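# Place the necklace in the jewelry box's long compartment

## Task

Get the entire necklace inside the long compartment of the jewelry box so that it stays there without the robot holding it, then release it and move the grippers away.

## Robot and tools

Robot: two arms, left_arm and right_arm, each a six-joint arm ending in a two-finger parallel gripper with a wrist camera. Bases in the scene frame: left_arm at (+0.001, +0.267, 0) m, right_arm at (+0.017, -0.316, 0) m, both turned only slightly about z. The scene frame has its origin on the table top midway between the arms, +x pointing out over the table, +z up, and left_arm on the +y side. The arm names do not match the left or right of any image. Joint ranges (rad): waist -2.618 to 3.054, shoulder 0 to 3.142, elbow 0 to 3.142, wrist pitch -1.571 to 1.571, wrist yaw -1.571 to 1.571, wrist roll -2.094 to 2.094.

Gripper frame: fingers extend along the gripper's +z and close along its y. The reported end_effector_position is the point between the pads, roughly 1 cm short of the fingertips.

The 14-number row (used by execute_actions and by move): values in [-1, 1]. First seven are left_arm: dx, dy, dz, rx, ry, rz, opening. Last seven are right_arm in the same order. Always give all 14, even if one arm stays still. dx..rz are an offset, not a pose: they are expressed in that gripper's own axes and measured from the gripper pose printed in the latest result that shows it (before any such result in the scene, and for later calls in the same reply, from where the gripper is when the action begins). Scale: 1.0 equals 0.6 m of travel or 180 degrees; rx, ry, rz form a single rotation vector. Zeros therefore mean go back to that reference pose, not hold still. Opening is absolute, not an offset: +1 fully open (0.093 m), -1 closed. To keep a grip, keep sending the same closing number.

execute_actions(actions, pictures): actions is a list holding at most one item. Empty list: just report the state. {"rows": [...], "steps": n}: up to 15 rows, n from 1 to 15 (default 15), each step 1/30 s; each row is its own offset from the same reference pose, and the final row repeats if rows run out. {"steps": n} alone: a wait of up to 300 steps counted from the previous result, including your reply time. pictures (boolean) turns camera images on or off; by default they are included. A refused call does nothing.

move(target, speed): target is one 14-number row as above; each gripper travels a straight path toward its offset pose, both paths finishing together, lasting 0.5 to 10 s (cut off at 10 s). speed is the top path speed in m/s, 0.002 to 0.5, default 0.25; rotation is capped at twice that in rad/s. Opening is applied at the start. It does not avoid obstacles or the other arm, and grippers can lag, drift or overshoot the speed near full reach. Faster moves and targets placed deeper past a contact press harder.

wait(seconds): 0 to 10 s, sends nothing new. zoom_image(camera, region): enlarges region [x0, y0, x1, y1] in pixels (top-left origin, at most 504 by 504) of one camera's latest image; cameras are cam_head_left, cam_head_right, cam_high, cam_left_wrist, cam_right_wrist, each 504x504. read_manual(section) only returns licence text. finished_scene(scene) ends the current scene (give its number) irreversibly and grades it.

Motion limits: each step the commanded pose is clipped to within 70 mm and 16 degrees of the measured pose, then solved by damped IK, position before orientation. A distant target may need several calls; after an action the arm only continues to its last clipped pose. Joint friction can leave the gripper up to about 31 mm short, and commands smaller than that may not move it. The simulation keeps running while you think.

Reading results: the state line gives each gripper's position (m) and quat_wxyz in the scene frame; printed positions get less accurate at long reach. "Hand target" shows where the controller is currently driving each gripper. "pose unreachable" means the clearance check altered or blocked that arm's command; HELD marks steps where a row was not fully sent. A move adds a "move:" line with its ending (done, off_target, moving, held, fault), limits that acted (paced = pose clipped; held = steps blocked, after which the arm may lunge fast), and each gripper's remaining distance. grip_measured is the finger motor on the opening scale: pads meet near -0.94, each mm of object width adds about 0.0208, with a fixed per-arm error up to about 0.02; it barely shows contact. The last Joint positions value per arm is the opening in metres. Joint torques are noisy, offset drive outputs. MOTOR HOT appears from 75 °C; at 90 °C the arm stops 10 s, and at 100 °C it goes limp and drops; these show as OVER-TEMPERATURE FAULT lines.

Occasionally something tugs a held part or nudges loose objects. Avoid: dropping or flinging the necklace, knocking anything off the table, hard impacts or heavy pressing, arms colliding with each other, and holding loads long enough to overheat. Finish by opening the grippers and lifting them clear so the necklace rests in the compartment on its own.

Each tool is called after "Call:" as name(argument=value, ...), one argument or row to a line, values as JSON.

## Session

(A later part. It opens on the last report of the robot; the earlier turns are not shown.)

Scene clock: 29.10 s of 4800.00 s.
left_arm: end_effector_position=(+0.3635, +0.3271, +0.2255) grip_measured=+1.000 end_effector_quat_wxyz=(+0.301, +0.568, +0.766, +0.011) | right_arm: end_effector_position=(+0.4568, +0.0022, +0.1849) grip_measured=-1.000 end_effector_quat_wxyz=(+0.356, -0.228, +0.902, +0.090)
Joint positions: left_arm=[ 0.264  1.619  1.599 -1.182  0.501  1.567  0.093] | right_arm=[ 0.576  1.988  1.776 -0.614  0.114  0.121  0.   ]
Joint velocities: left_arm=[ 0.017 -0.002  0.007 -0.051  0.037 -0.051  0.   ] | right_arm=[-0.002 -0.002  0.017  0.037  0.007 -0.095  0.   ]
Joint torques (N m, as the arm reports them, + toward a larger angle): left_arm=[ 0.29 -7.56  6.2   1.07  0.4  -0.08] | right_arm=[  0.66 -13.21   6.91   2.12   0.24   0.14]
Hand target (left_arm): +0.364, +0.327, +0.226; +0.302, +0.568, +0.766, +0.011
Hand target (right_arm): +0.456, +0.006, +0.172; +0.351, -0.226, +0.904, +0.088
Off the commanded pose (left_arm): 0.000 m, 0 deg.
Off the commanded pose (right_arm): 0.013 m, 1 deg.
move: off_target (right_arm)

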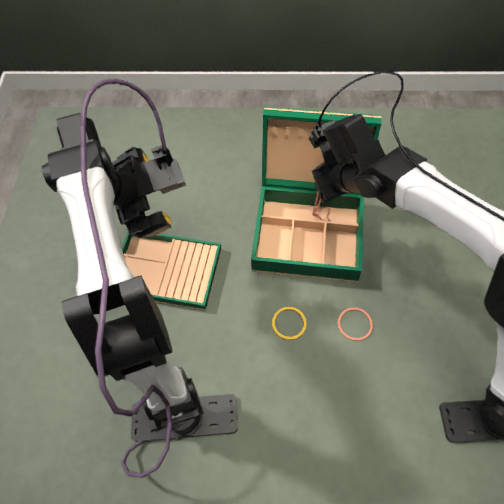

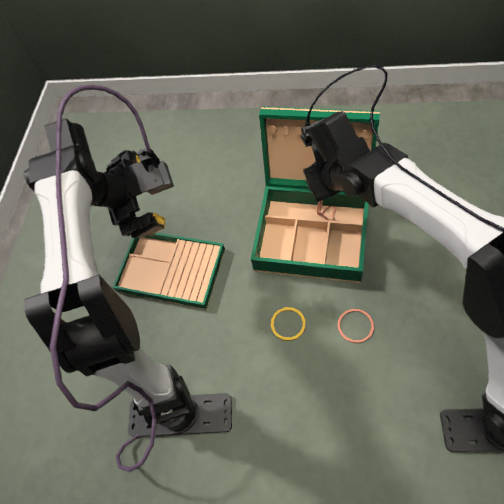

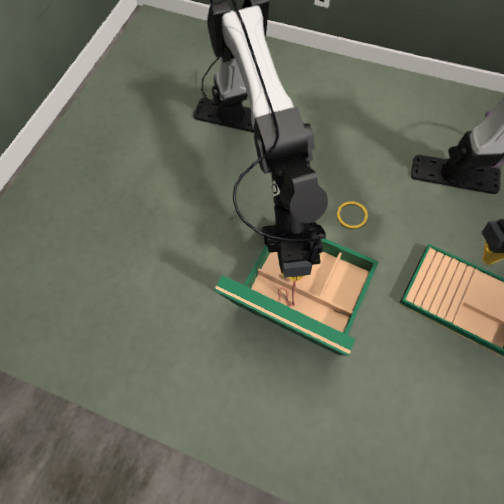

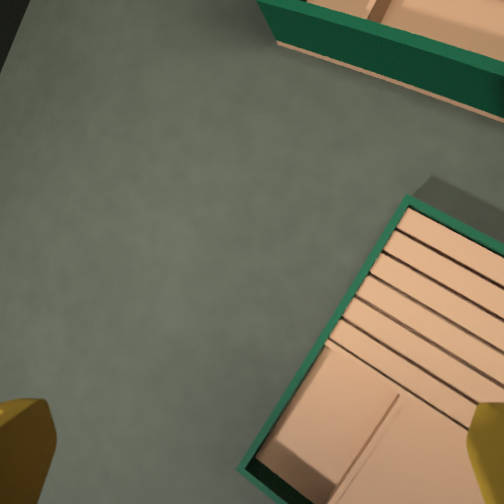

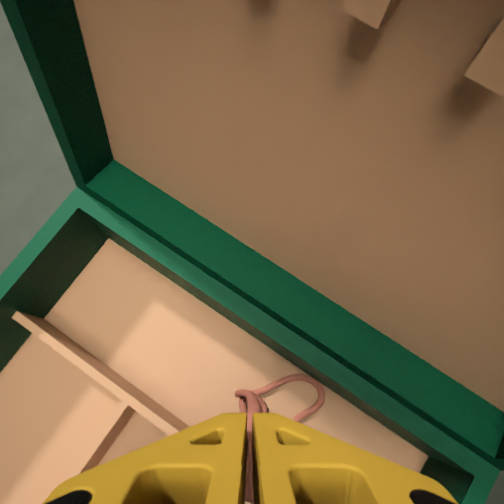

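Call:
move(
  target=[0,0,0,0,0,0,1,0.072,0.048,0.125,0,-0.04,0,-1],
  speed=0.04,
)

Call:
zoom_image(
  camera="cam_high",
  region=[200,170,400,370],
)

Call:
zoom_image(
  camera="cam_head_left",
  region=[230,90,430,290],
)

Scene clock: 32.57 s of 4800.00 s.
left_arm: end_effector_position=(+0.3635, +0.3271, +0.2255) grip_measured=+1.000 end_effector_quat_wxyz=(+0.301, +0.568, +0.766, +0.011) | right_arm: end_effector_position=(+0.4624, +0.0348, +0.1149) grip_measured=-1.000 end_effector_quat_wxyz=(+0.418, -0.223, +0.874, +0.106)
Joint positions: left_arm=[ 0.264  1.619  1.599 -1.182  0.501  1.567  0.093] | right_arm=[ 0.632  2.052  1.491 -0.129  0.171  0.137  0.   ]
Joint velocities: left_arm=[ 0.007  0.002 -0.022 -0.066  0.037 -0.051  0.   ] | right_arm=[-0.007 -0.002  0.012 -0.007 -0.051  0.037  0.   ]
Joint torques (N m, as the arm reports them, + toward a larger angle): left_arm=[ 0.26 -7.55  6.2   1.07  0.4  -0.07] | right_arm=[  0.68 -13.46   6.78   2.3    0.25   0.15]
Hand target (left_arm): +0.363, +0.327, +0.226; +0.301, +0.568, +0.766, +0.011
Hand target (right_arm): +0.460, +0.037, +0.101; +0.412, -0.222, +0.878, +0.103
Off the commanded pose (left_arm): 0.000 m, 0 deg.
Off the commanded pose (right_arm): 0.015 m, 1 deg.
move: off_target (right_arm)

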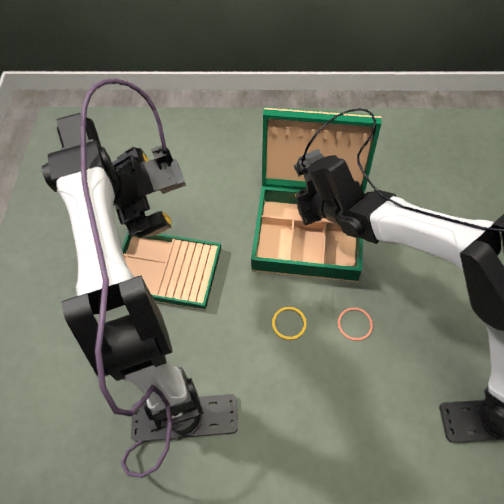

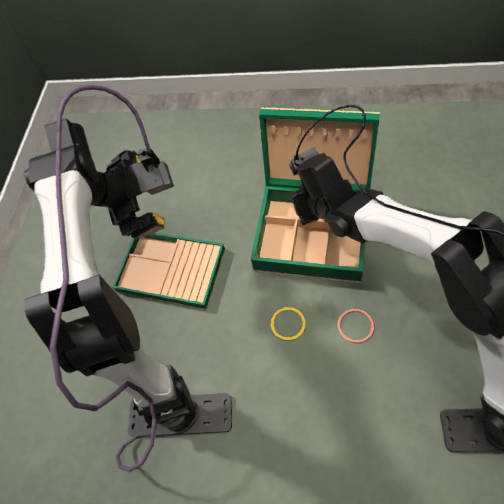

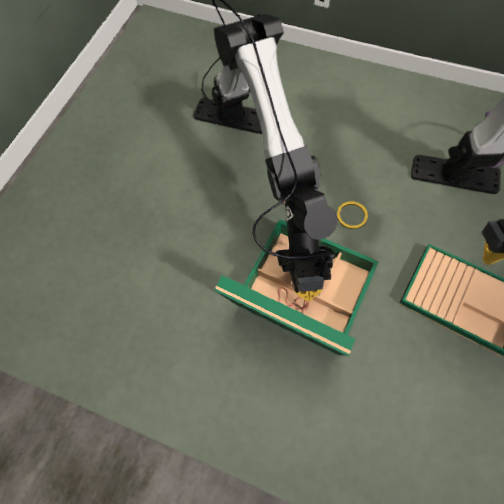

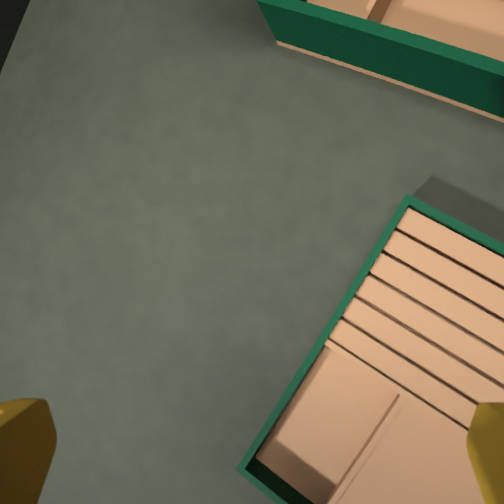

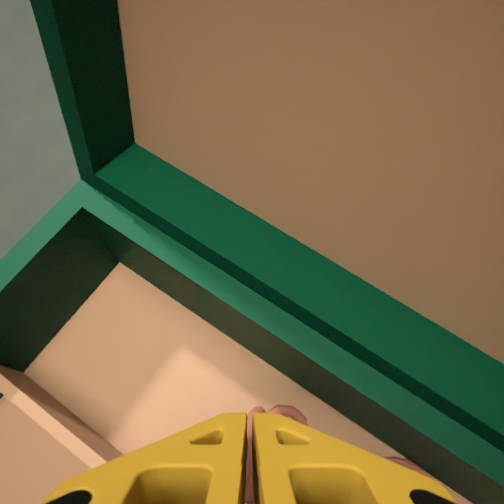

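Region (200, 170, 400, 370) of cam_high's 504x504 image, scaled by 2.520, with more detail than that image has.

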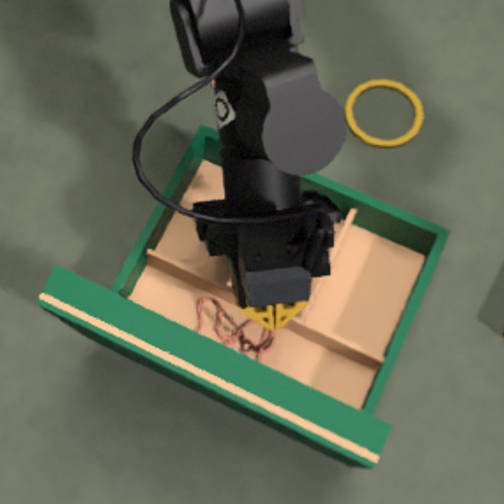

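Region (230, 90, 430, 290) of cam_head_left's 504x504 image, scaled by 2.520, with more detail than that image has.

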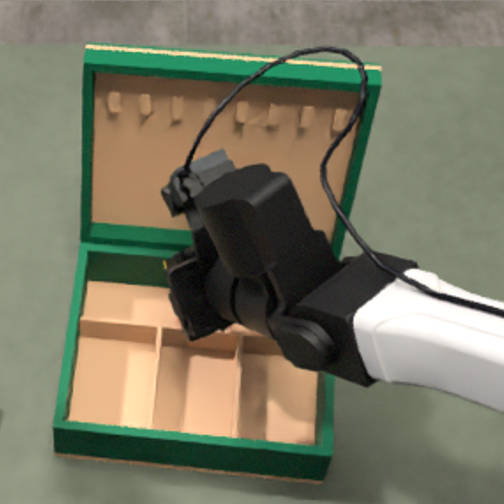

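Call:
move(
  target=[0,0,0,0,0,0,1,0.048,0.023,0.074,0,0,0,-1],
  speed=0.04,
)

Call:
zoom_image(
  camera="cam_high",
  region=[200,170,400,370],
)

Scene clock: 34.70 s of 4800.00 s.
left_arm: end_effector_position=(+0.3635, +0.3271, +0.2255) grip_measured=+1.000 end_effector_quat_wxyz=(+0.301, +0.568, +0.766, +0.011) | right_arm: end_effector_position=(+0.4687, +0.0492, +0.0686) grip_measured=-1.000 end_effector_quat_wxyz=(+0.414, -0.227, +0.876, +0.103)
Joint positions: left_arm=[ 0.264  1.619  1.599 -1.182  0.501  1.567  0.093] | right_arm=[ 0.647  2.172  1.491 -0.022  0.18   0.141  0.   ]
Joint velocities: left_arm=[-0.012 -0.002 -0.007 -0.022 -0.051  0.022  0.   ] | right_arm=[-0.002 -0.007  0.012  0.022  0.037  0.081  0.   ]
Joint torques (N m, as the arm reports them, + toward a larger angle): left_arm=[ 0.26 -7.56  6.2   1.06  0.4  -0.07] | right_arm=[  0.68 -14.18   8.41   2.27   0.25   0.16]
Hand target (left_arm): +0.363, +0.327, +0.226; +0.301, +0.568, +0.766, +0.011
Hand target (right_arm): +0.470, +0.055, +0.064; +0.418, -0.223, +0.874, +0.106
Off the commanded pose (left_arm): 0.000 m, 0 deg.
Off the commanded pose (right_arm): 0.007 m, 1 deg.
move: done

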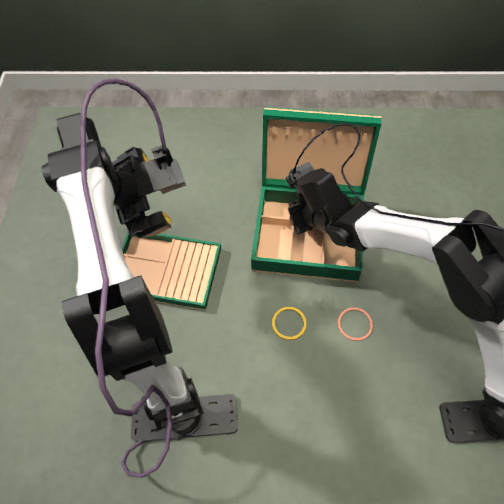

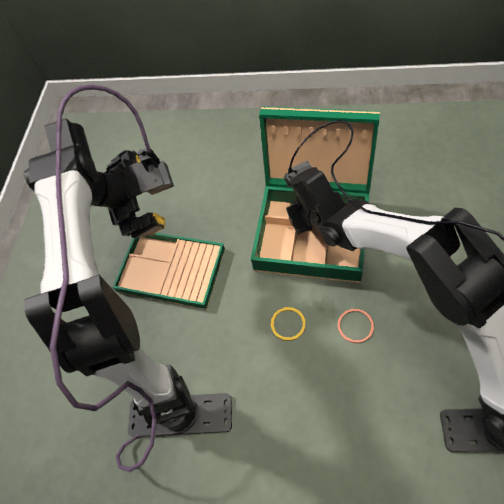

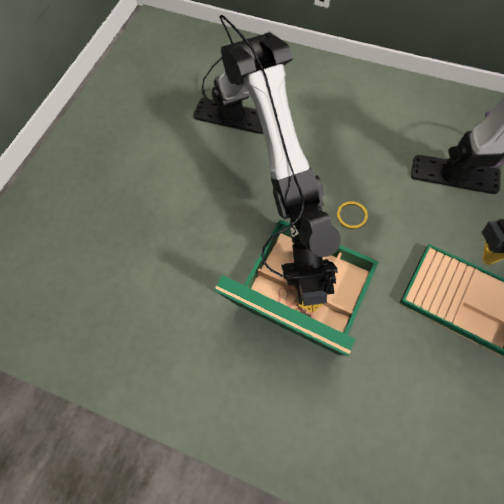

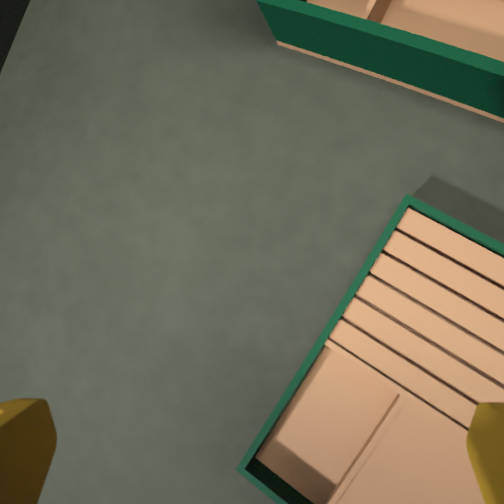

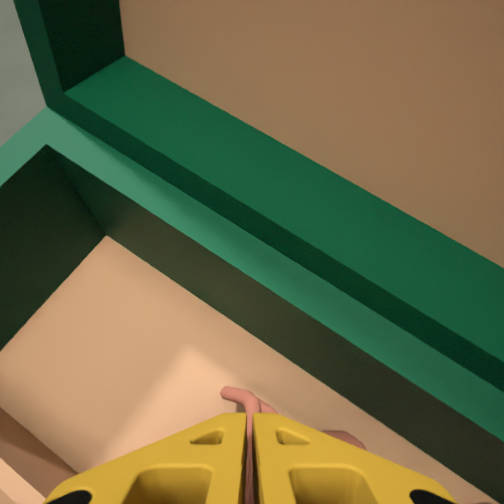

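Region (200, 170, 400, 370) of cam_high's 504x504 image, scaled by 2.520, with more detail than that image has.

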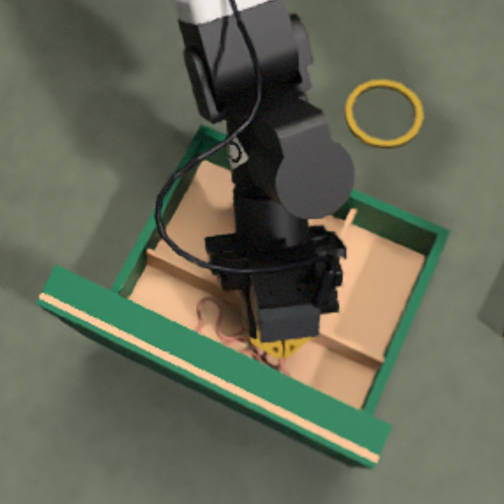

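Call:
move(
  target=[0,0,0,0,0,0,1,0,0,0,0,0,0,-0.5],
)

Call:
move(
  target=[0,0,0,0,0,0,1,-0.08,0,-0.12,0,0,0,-0.5],
  speed=0.08,
)

Call:
move(
  target=[0,0,0,0,0,0,1,0,-0.2,-0.25,0,0,0,-0.5],
)

Call:
zoom_image(
  camera="cam_high",
  region=[200,170,400,370],
)

Call:
zoom_image(
  camera="cam_head_left",
  region=[230,90,430,290],
)

Scene clock: 35.90 s of 4800.00 s.
left_arm: end_effector_position=(+0.3635, +0.3271, +0.2255) grip_measured=+1.000 end_effector_quat_wxyz=(+0.301, +0.568, +0.766, +0.011) | right_arm: end_effector_position=(+0.4690, +0.0494, +0.0690) grip_measured=-0.502 end_effector_quat_wxyz=(+0.415, -0.226, +0.875, +0.104)
Joint positions: left_arm=[ 0.264  1.619  1.599 -1.182  0.501  1.567  0.093] | right_arm=[ 0.647  2.172  1.491 -0.019  0.18   0.141  0.021]
Joint velocities: left_arm=[ 0.022 -0.002 -0.002  0.007 -0.007  0.081  0.   ] | right_arm=[-0.002 -0.022  0.007  0.022 -0.037 -0.022 -0.   ]
Joint torques (N m, as the arm reports them, + toward a larger angle): left_arm=[ 0.28 -7.56  6.21  1.07  0.4  -0.07] | right_arm=[  0.1  -15.84   7.87   2.06   0.19   0.06]
Hand target (left_arm): +0.363, +0.327, +0.226; +0.301, +0.568, +0.766, +0.011
Hand target (right_arm): +0.469, +0.049, +0.069; +0.414, -0.227, +0.876, +0.103
Off the commanded pose (left_arm): 0.000 m, 0 deg.
Off the commanded pose (right_arm): 0.001 m, 0 deg.
move: done

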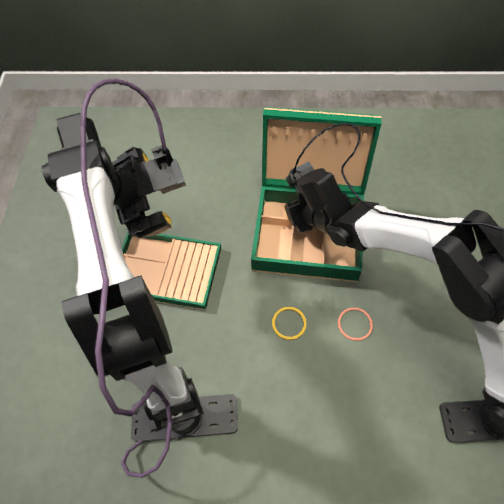

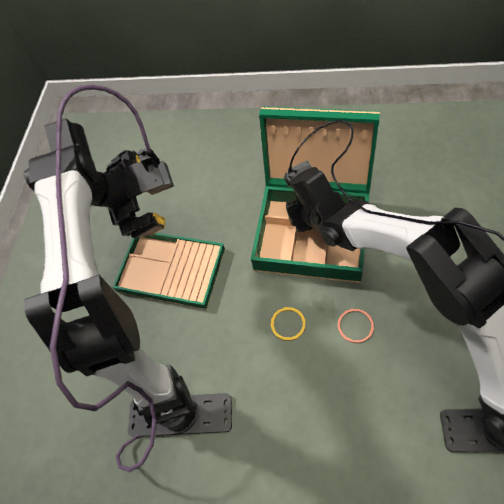

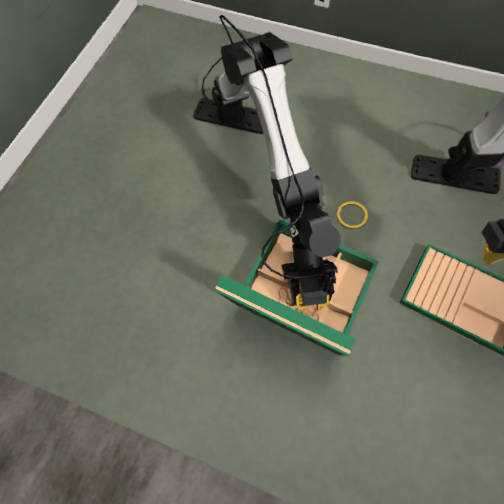

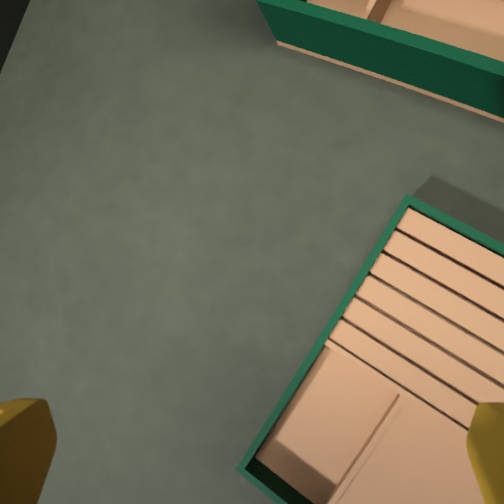

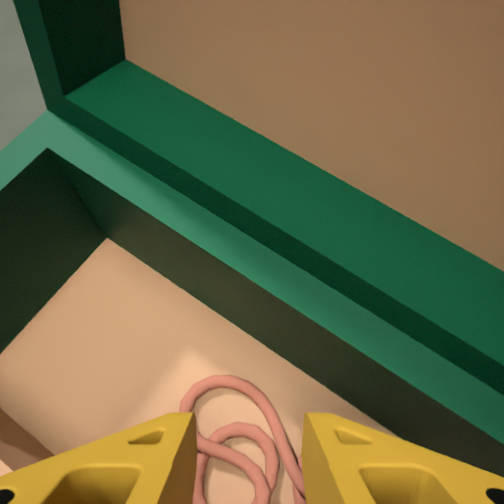

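Scene clock: 37.53 s of 4800.00 s.
left_arm: end_effector_position=(+0.3635, +0.3271, +0.2255) grip_measured=+1.000 end_effector_quat_wxyz=(+0.301, +0.568, +0.766, +0.011) | right_arm: end_effector_position=(+0.4502, +0.0358, +0.1436) grip_measured=-0.502 end_effector_quat_wxyz=(+0.413, -0.229, +0.876, +0.102)
Joint positions: left_arm=[ 0.264  1.619  1.599 -1.182  0.501  1.567  0.093] | right_arm=[ 0.652  1.996  1.537 -0.247  0.183  0.141  0.021]
Joint velocities: left_arm=[-0.017 -0.012 -0.007  0.007 -0.066 -0.022  0.   ] | right_arm=[-0.012  0.007 -0.007 -0.022  0.022  0.037  0.   ]
Joint torques (N m, as the arm reports them, + toward a larger angle): left_arm=[ 0.28 -7.56  6.2   1.06  0.4  -0.07] | right_arm=[  0.67 -15.58   9.44   1.88   0.25   0.13]
Hand target (left_arm): +0.363, +0.327, +0.226; +0.301, +0.568, +0.766, +0.011
Hand target (right_arm): +0.448, +0.038, +0.152; +0.415, -0.226, +0.875, +0.104
Off the commanded pose (left_arm): 0.000 m, 0 deg.
Off the commanded pose (right_arm): 0.009 m, 0 deg.
move: done

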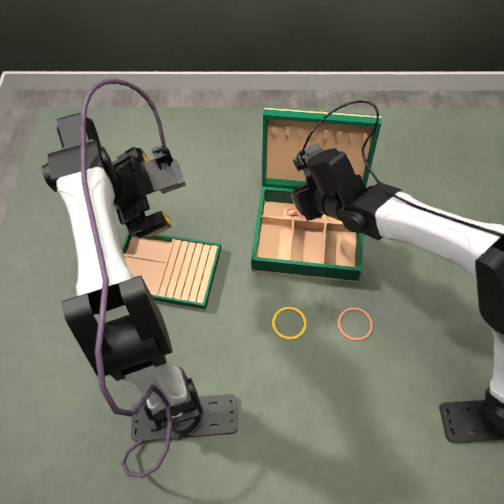

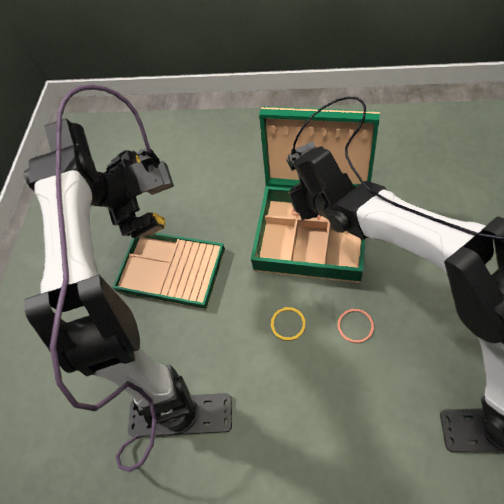

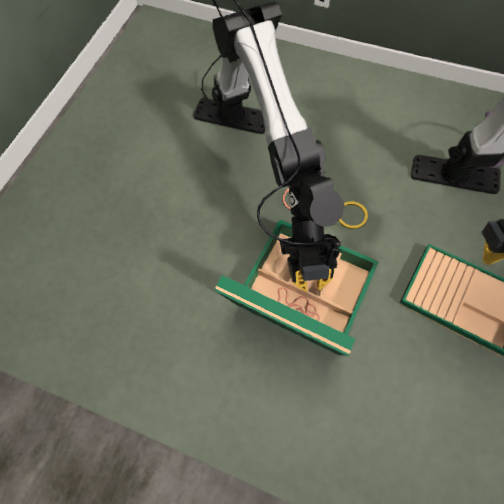

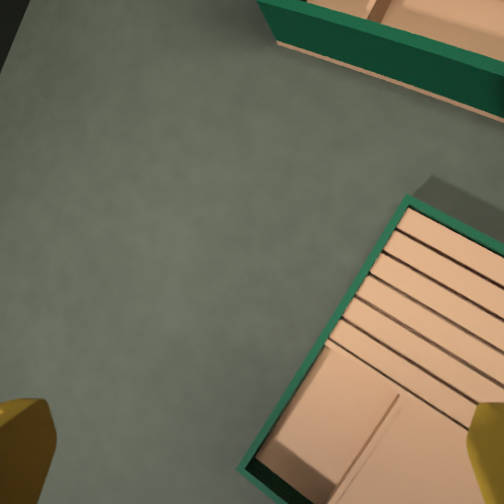

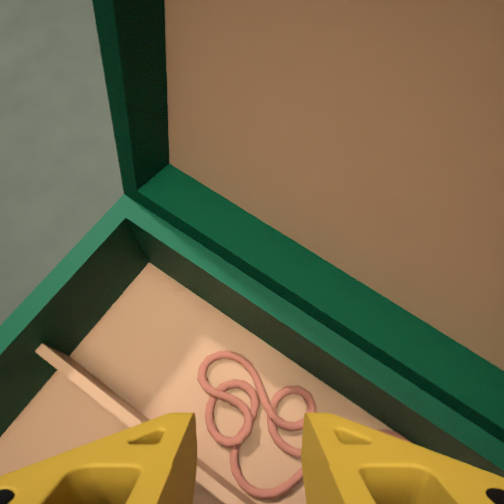

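Scene clock: 39.00 s of 4800.00 s.
left_arm: end_effector_position=(+0.3635, +0.3271, +0.2255) grip_measured=+1.000 end_effector_quat_wxyz=(+0.301, +0.568, +0.766, +0.011) | right_arm: end_effector_position=(+0.4118, -0.1216, +0.2508) grip_measured=-0.502 end_effector_quat_wxyz=(+0.429, -0.223, +0.870, +0.101)
Joint positions: left_arm=[ 0.264  1.619  1.599 -1.182  0.501  1.567  0.093] | right_arm=[ 0.362  1.485  1.335 -0.509 -0.028 -0.041  0.021]
Joint velocities: left_arm=[-0.012  0.002 -0.007  0.007 -0.11  -0.037  0.   ] | right_arm=[ 0.007 -0.007  0.002 -0.066  0.007 -0.037  0.   ]
Joint torques (N m, as the arm reports them, + toward a larger angle): left_arm=[ 0.27 -7.57  6.2   1.06  0.39 -0.07] | right_arm=[-0.02 -9.6   7.21  1.97  0.04 -0.02]
Hand target (left_arm): +0.363, +0.327, +0.226; +0.301, +0.568, +0.766, +0.011
Hand target (right_arm): +0.406, -0.124, +0.242; +0.415, -0.231, +0.875, +0.098
Off the commanded pose (left_arm): 0.000 m, 0 deg.
Off the commanded pose (right_arm): 0.012 m, 2 deg.
move: off_target (right_arm)

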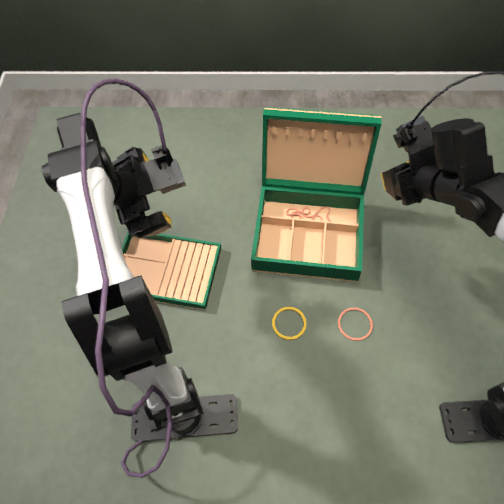

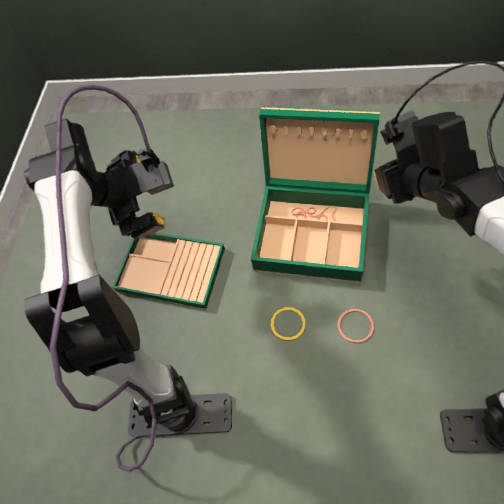

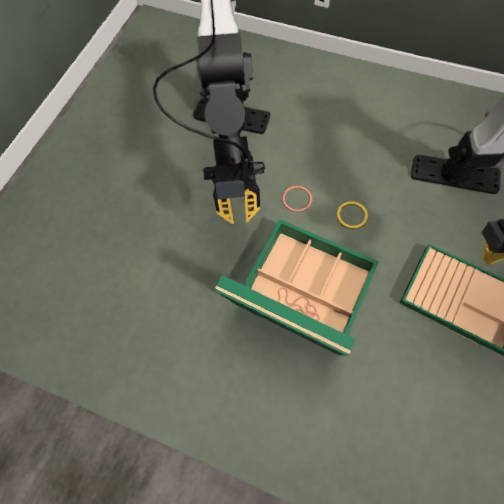

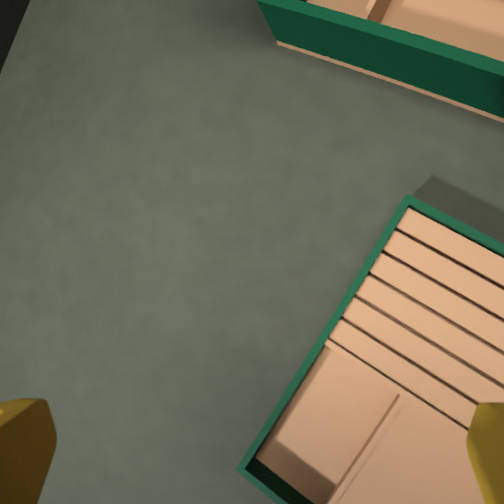

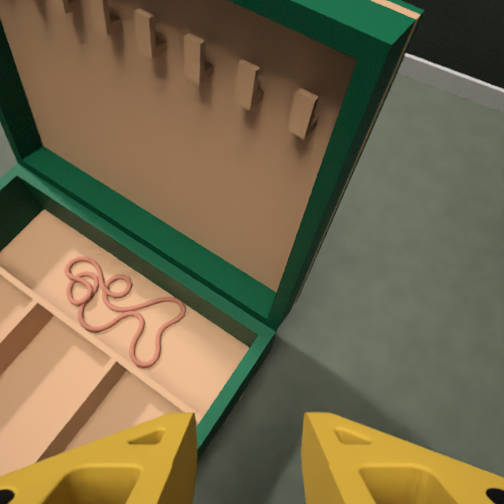

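Region (200, 170, 400, 370) of cam_high's 504x504 image, scaled by 2.520, with more detail than that image has.

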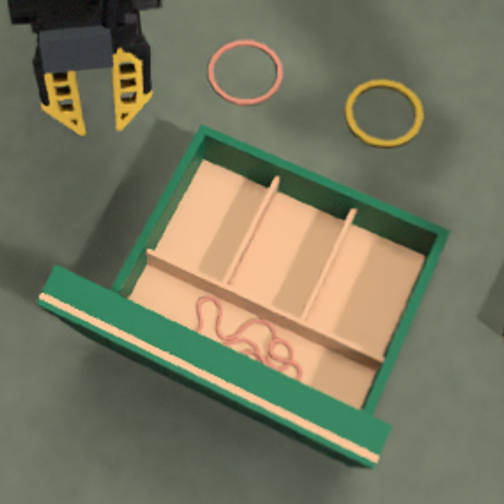

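Region (230, 90, 430, 290) of cam_head_left's 504x504 image, scaled by 2.520, with more detail than that image has.

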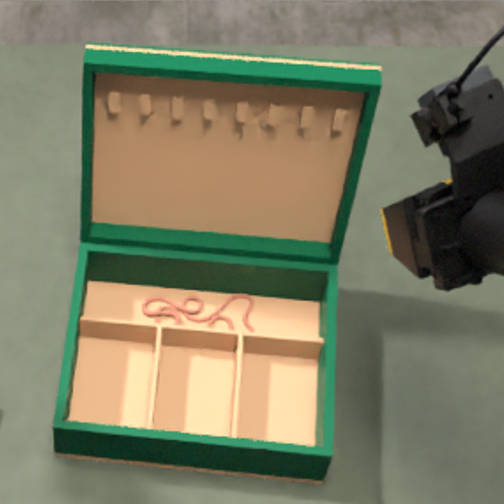

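Call:
finished_scene(
  scene=1,
)

The scene is finished: the task was done.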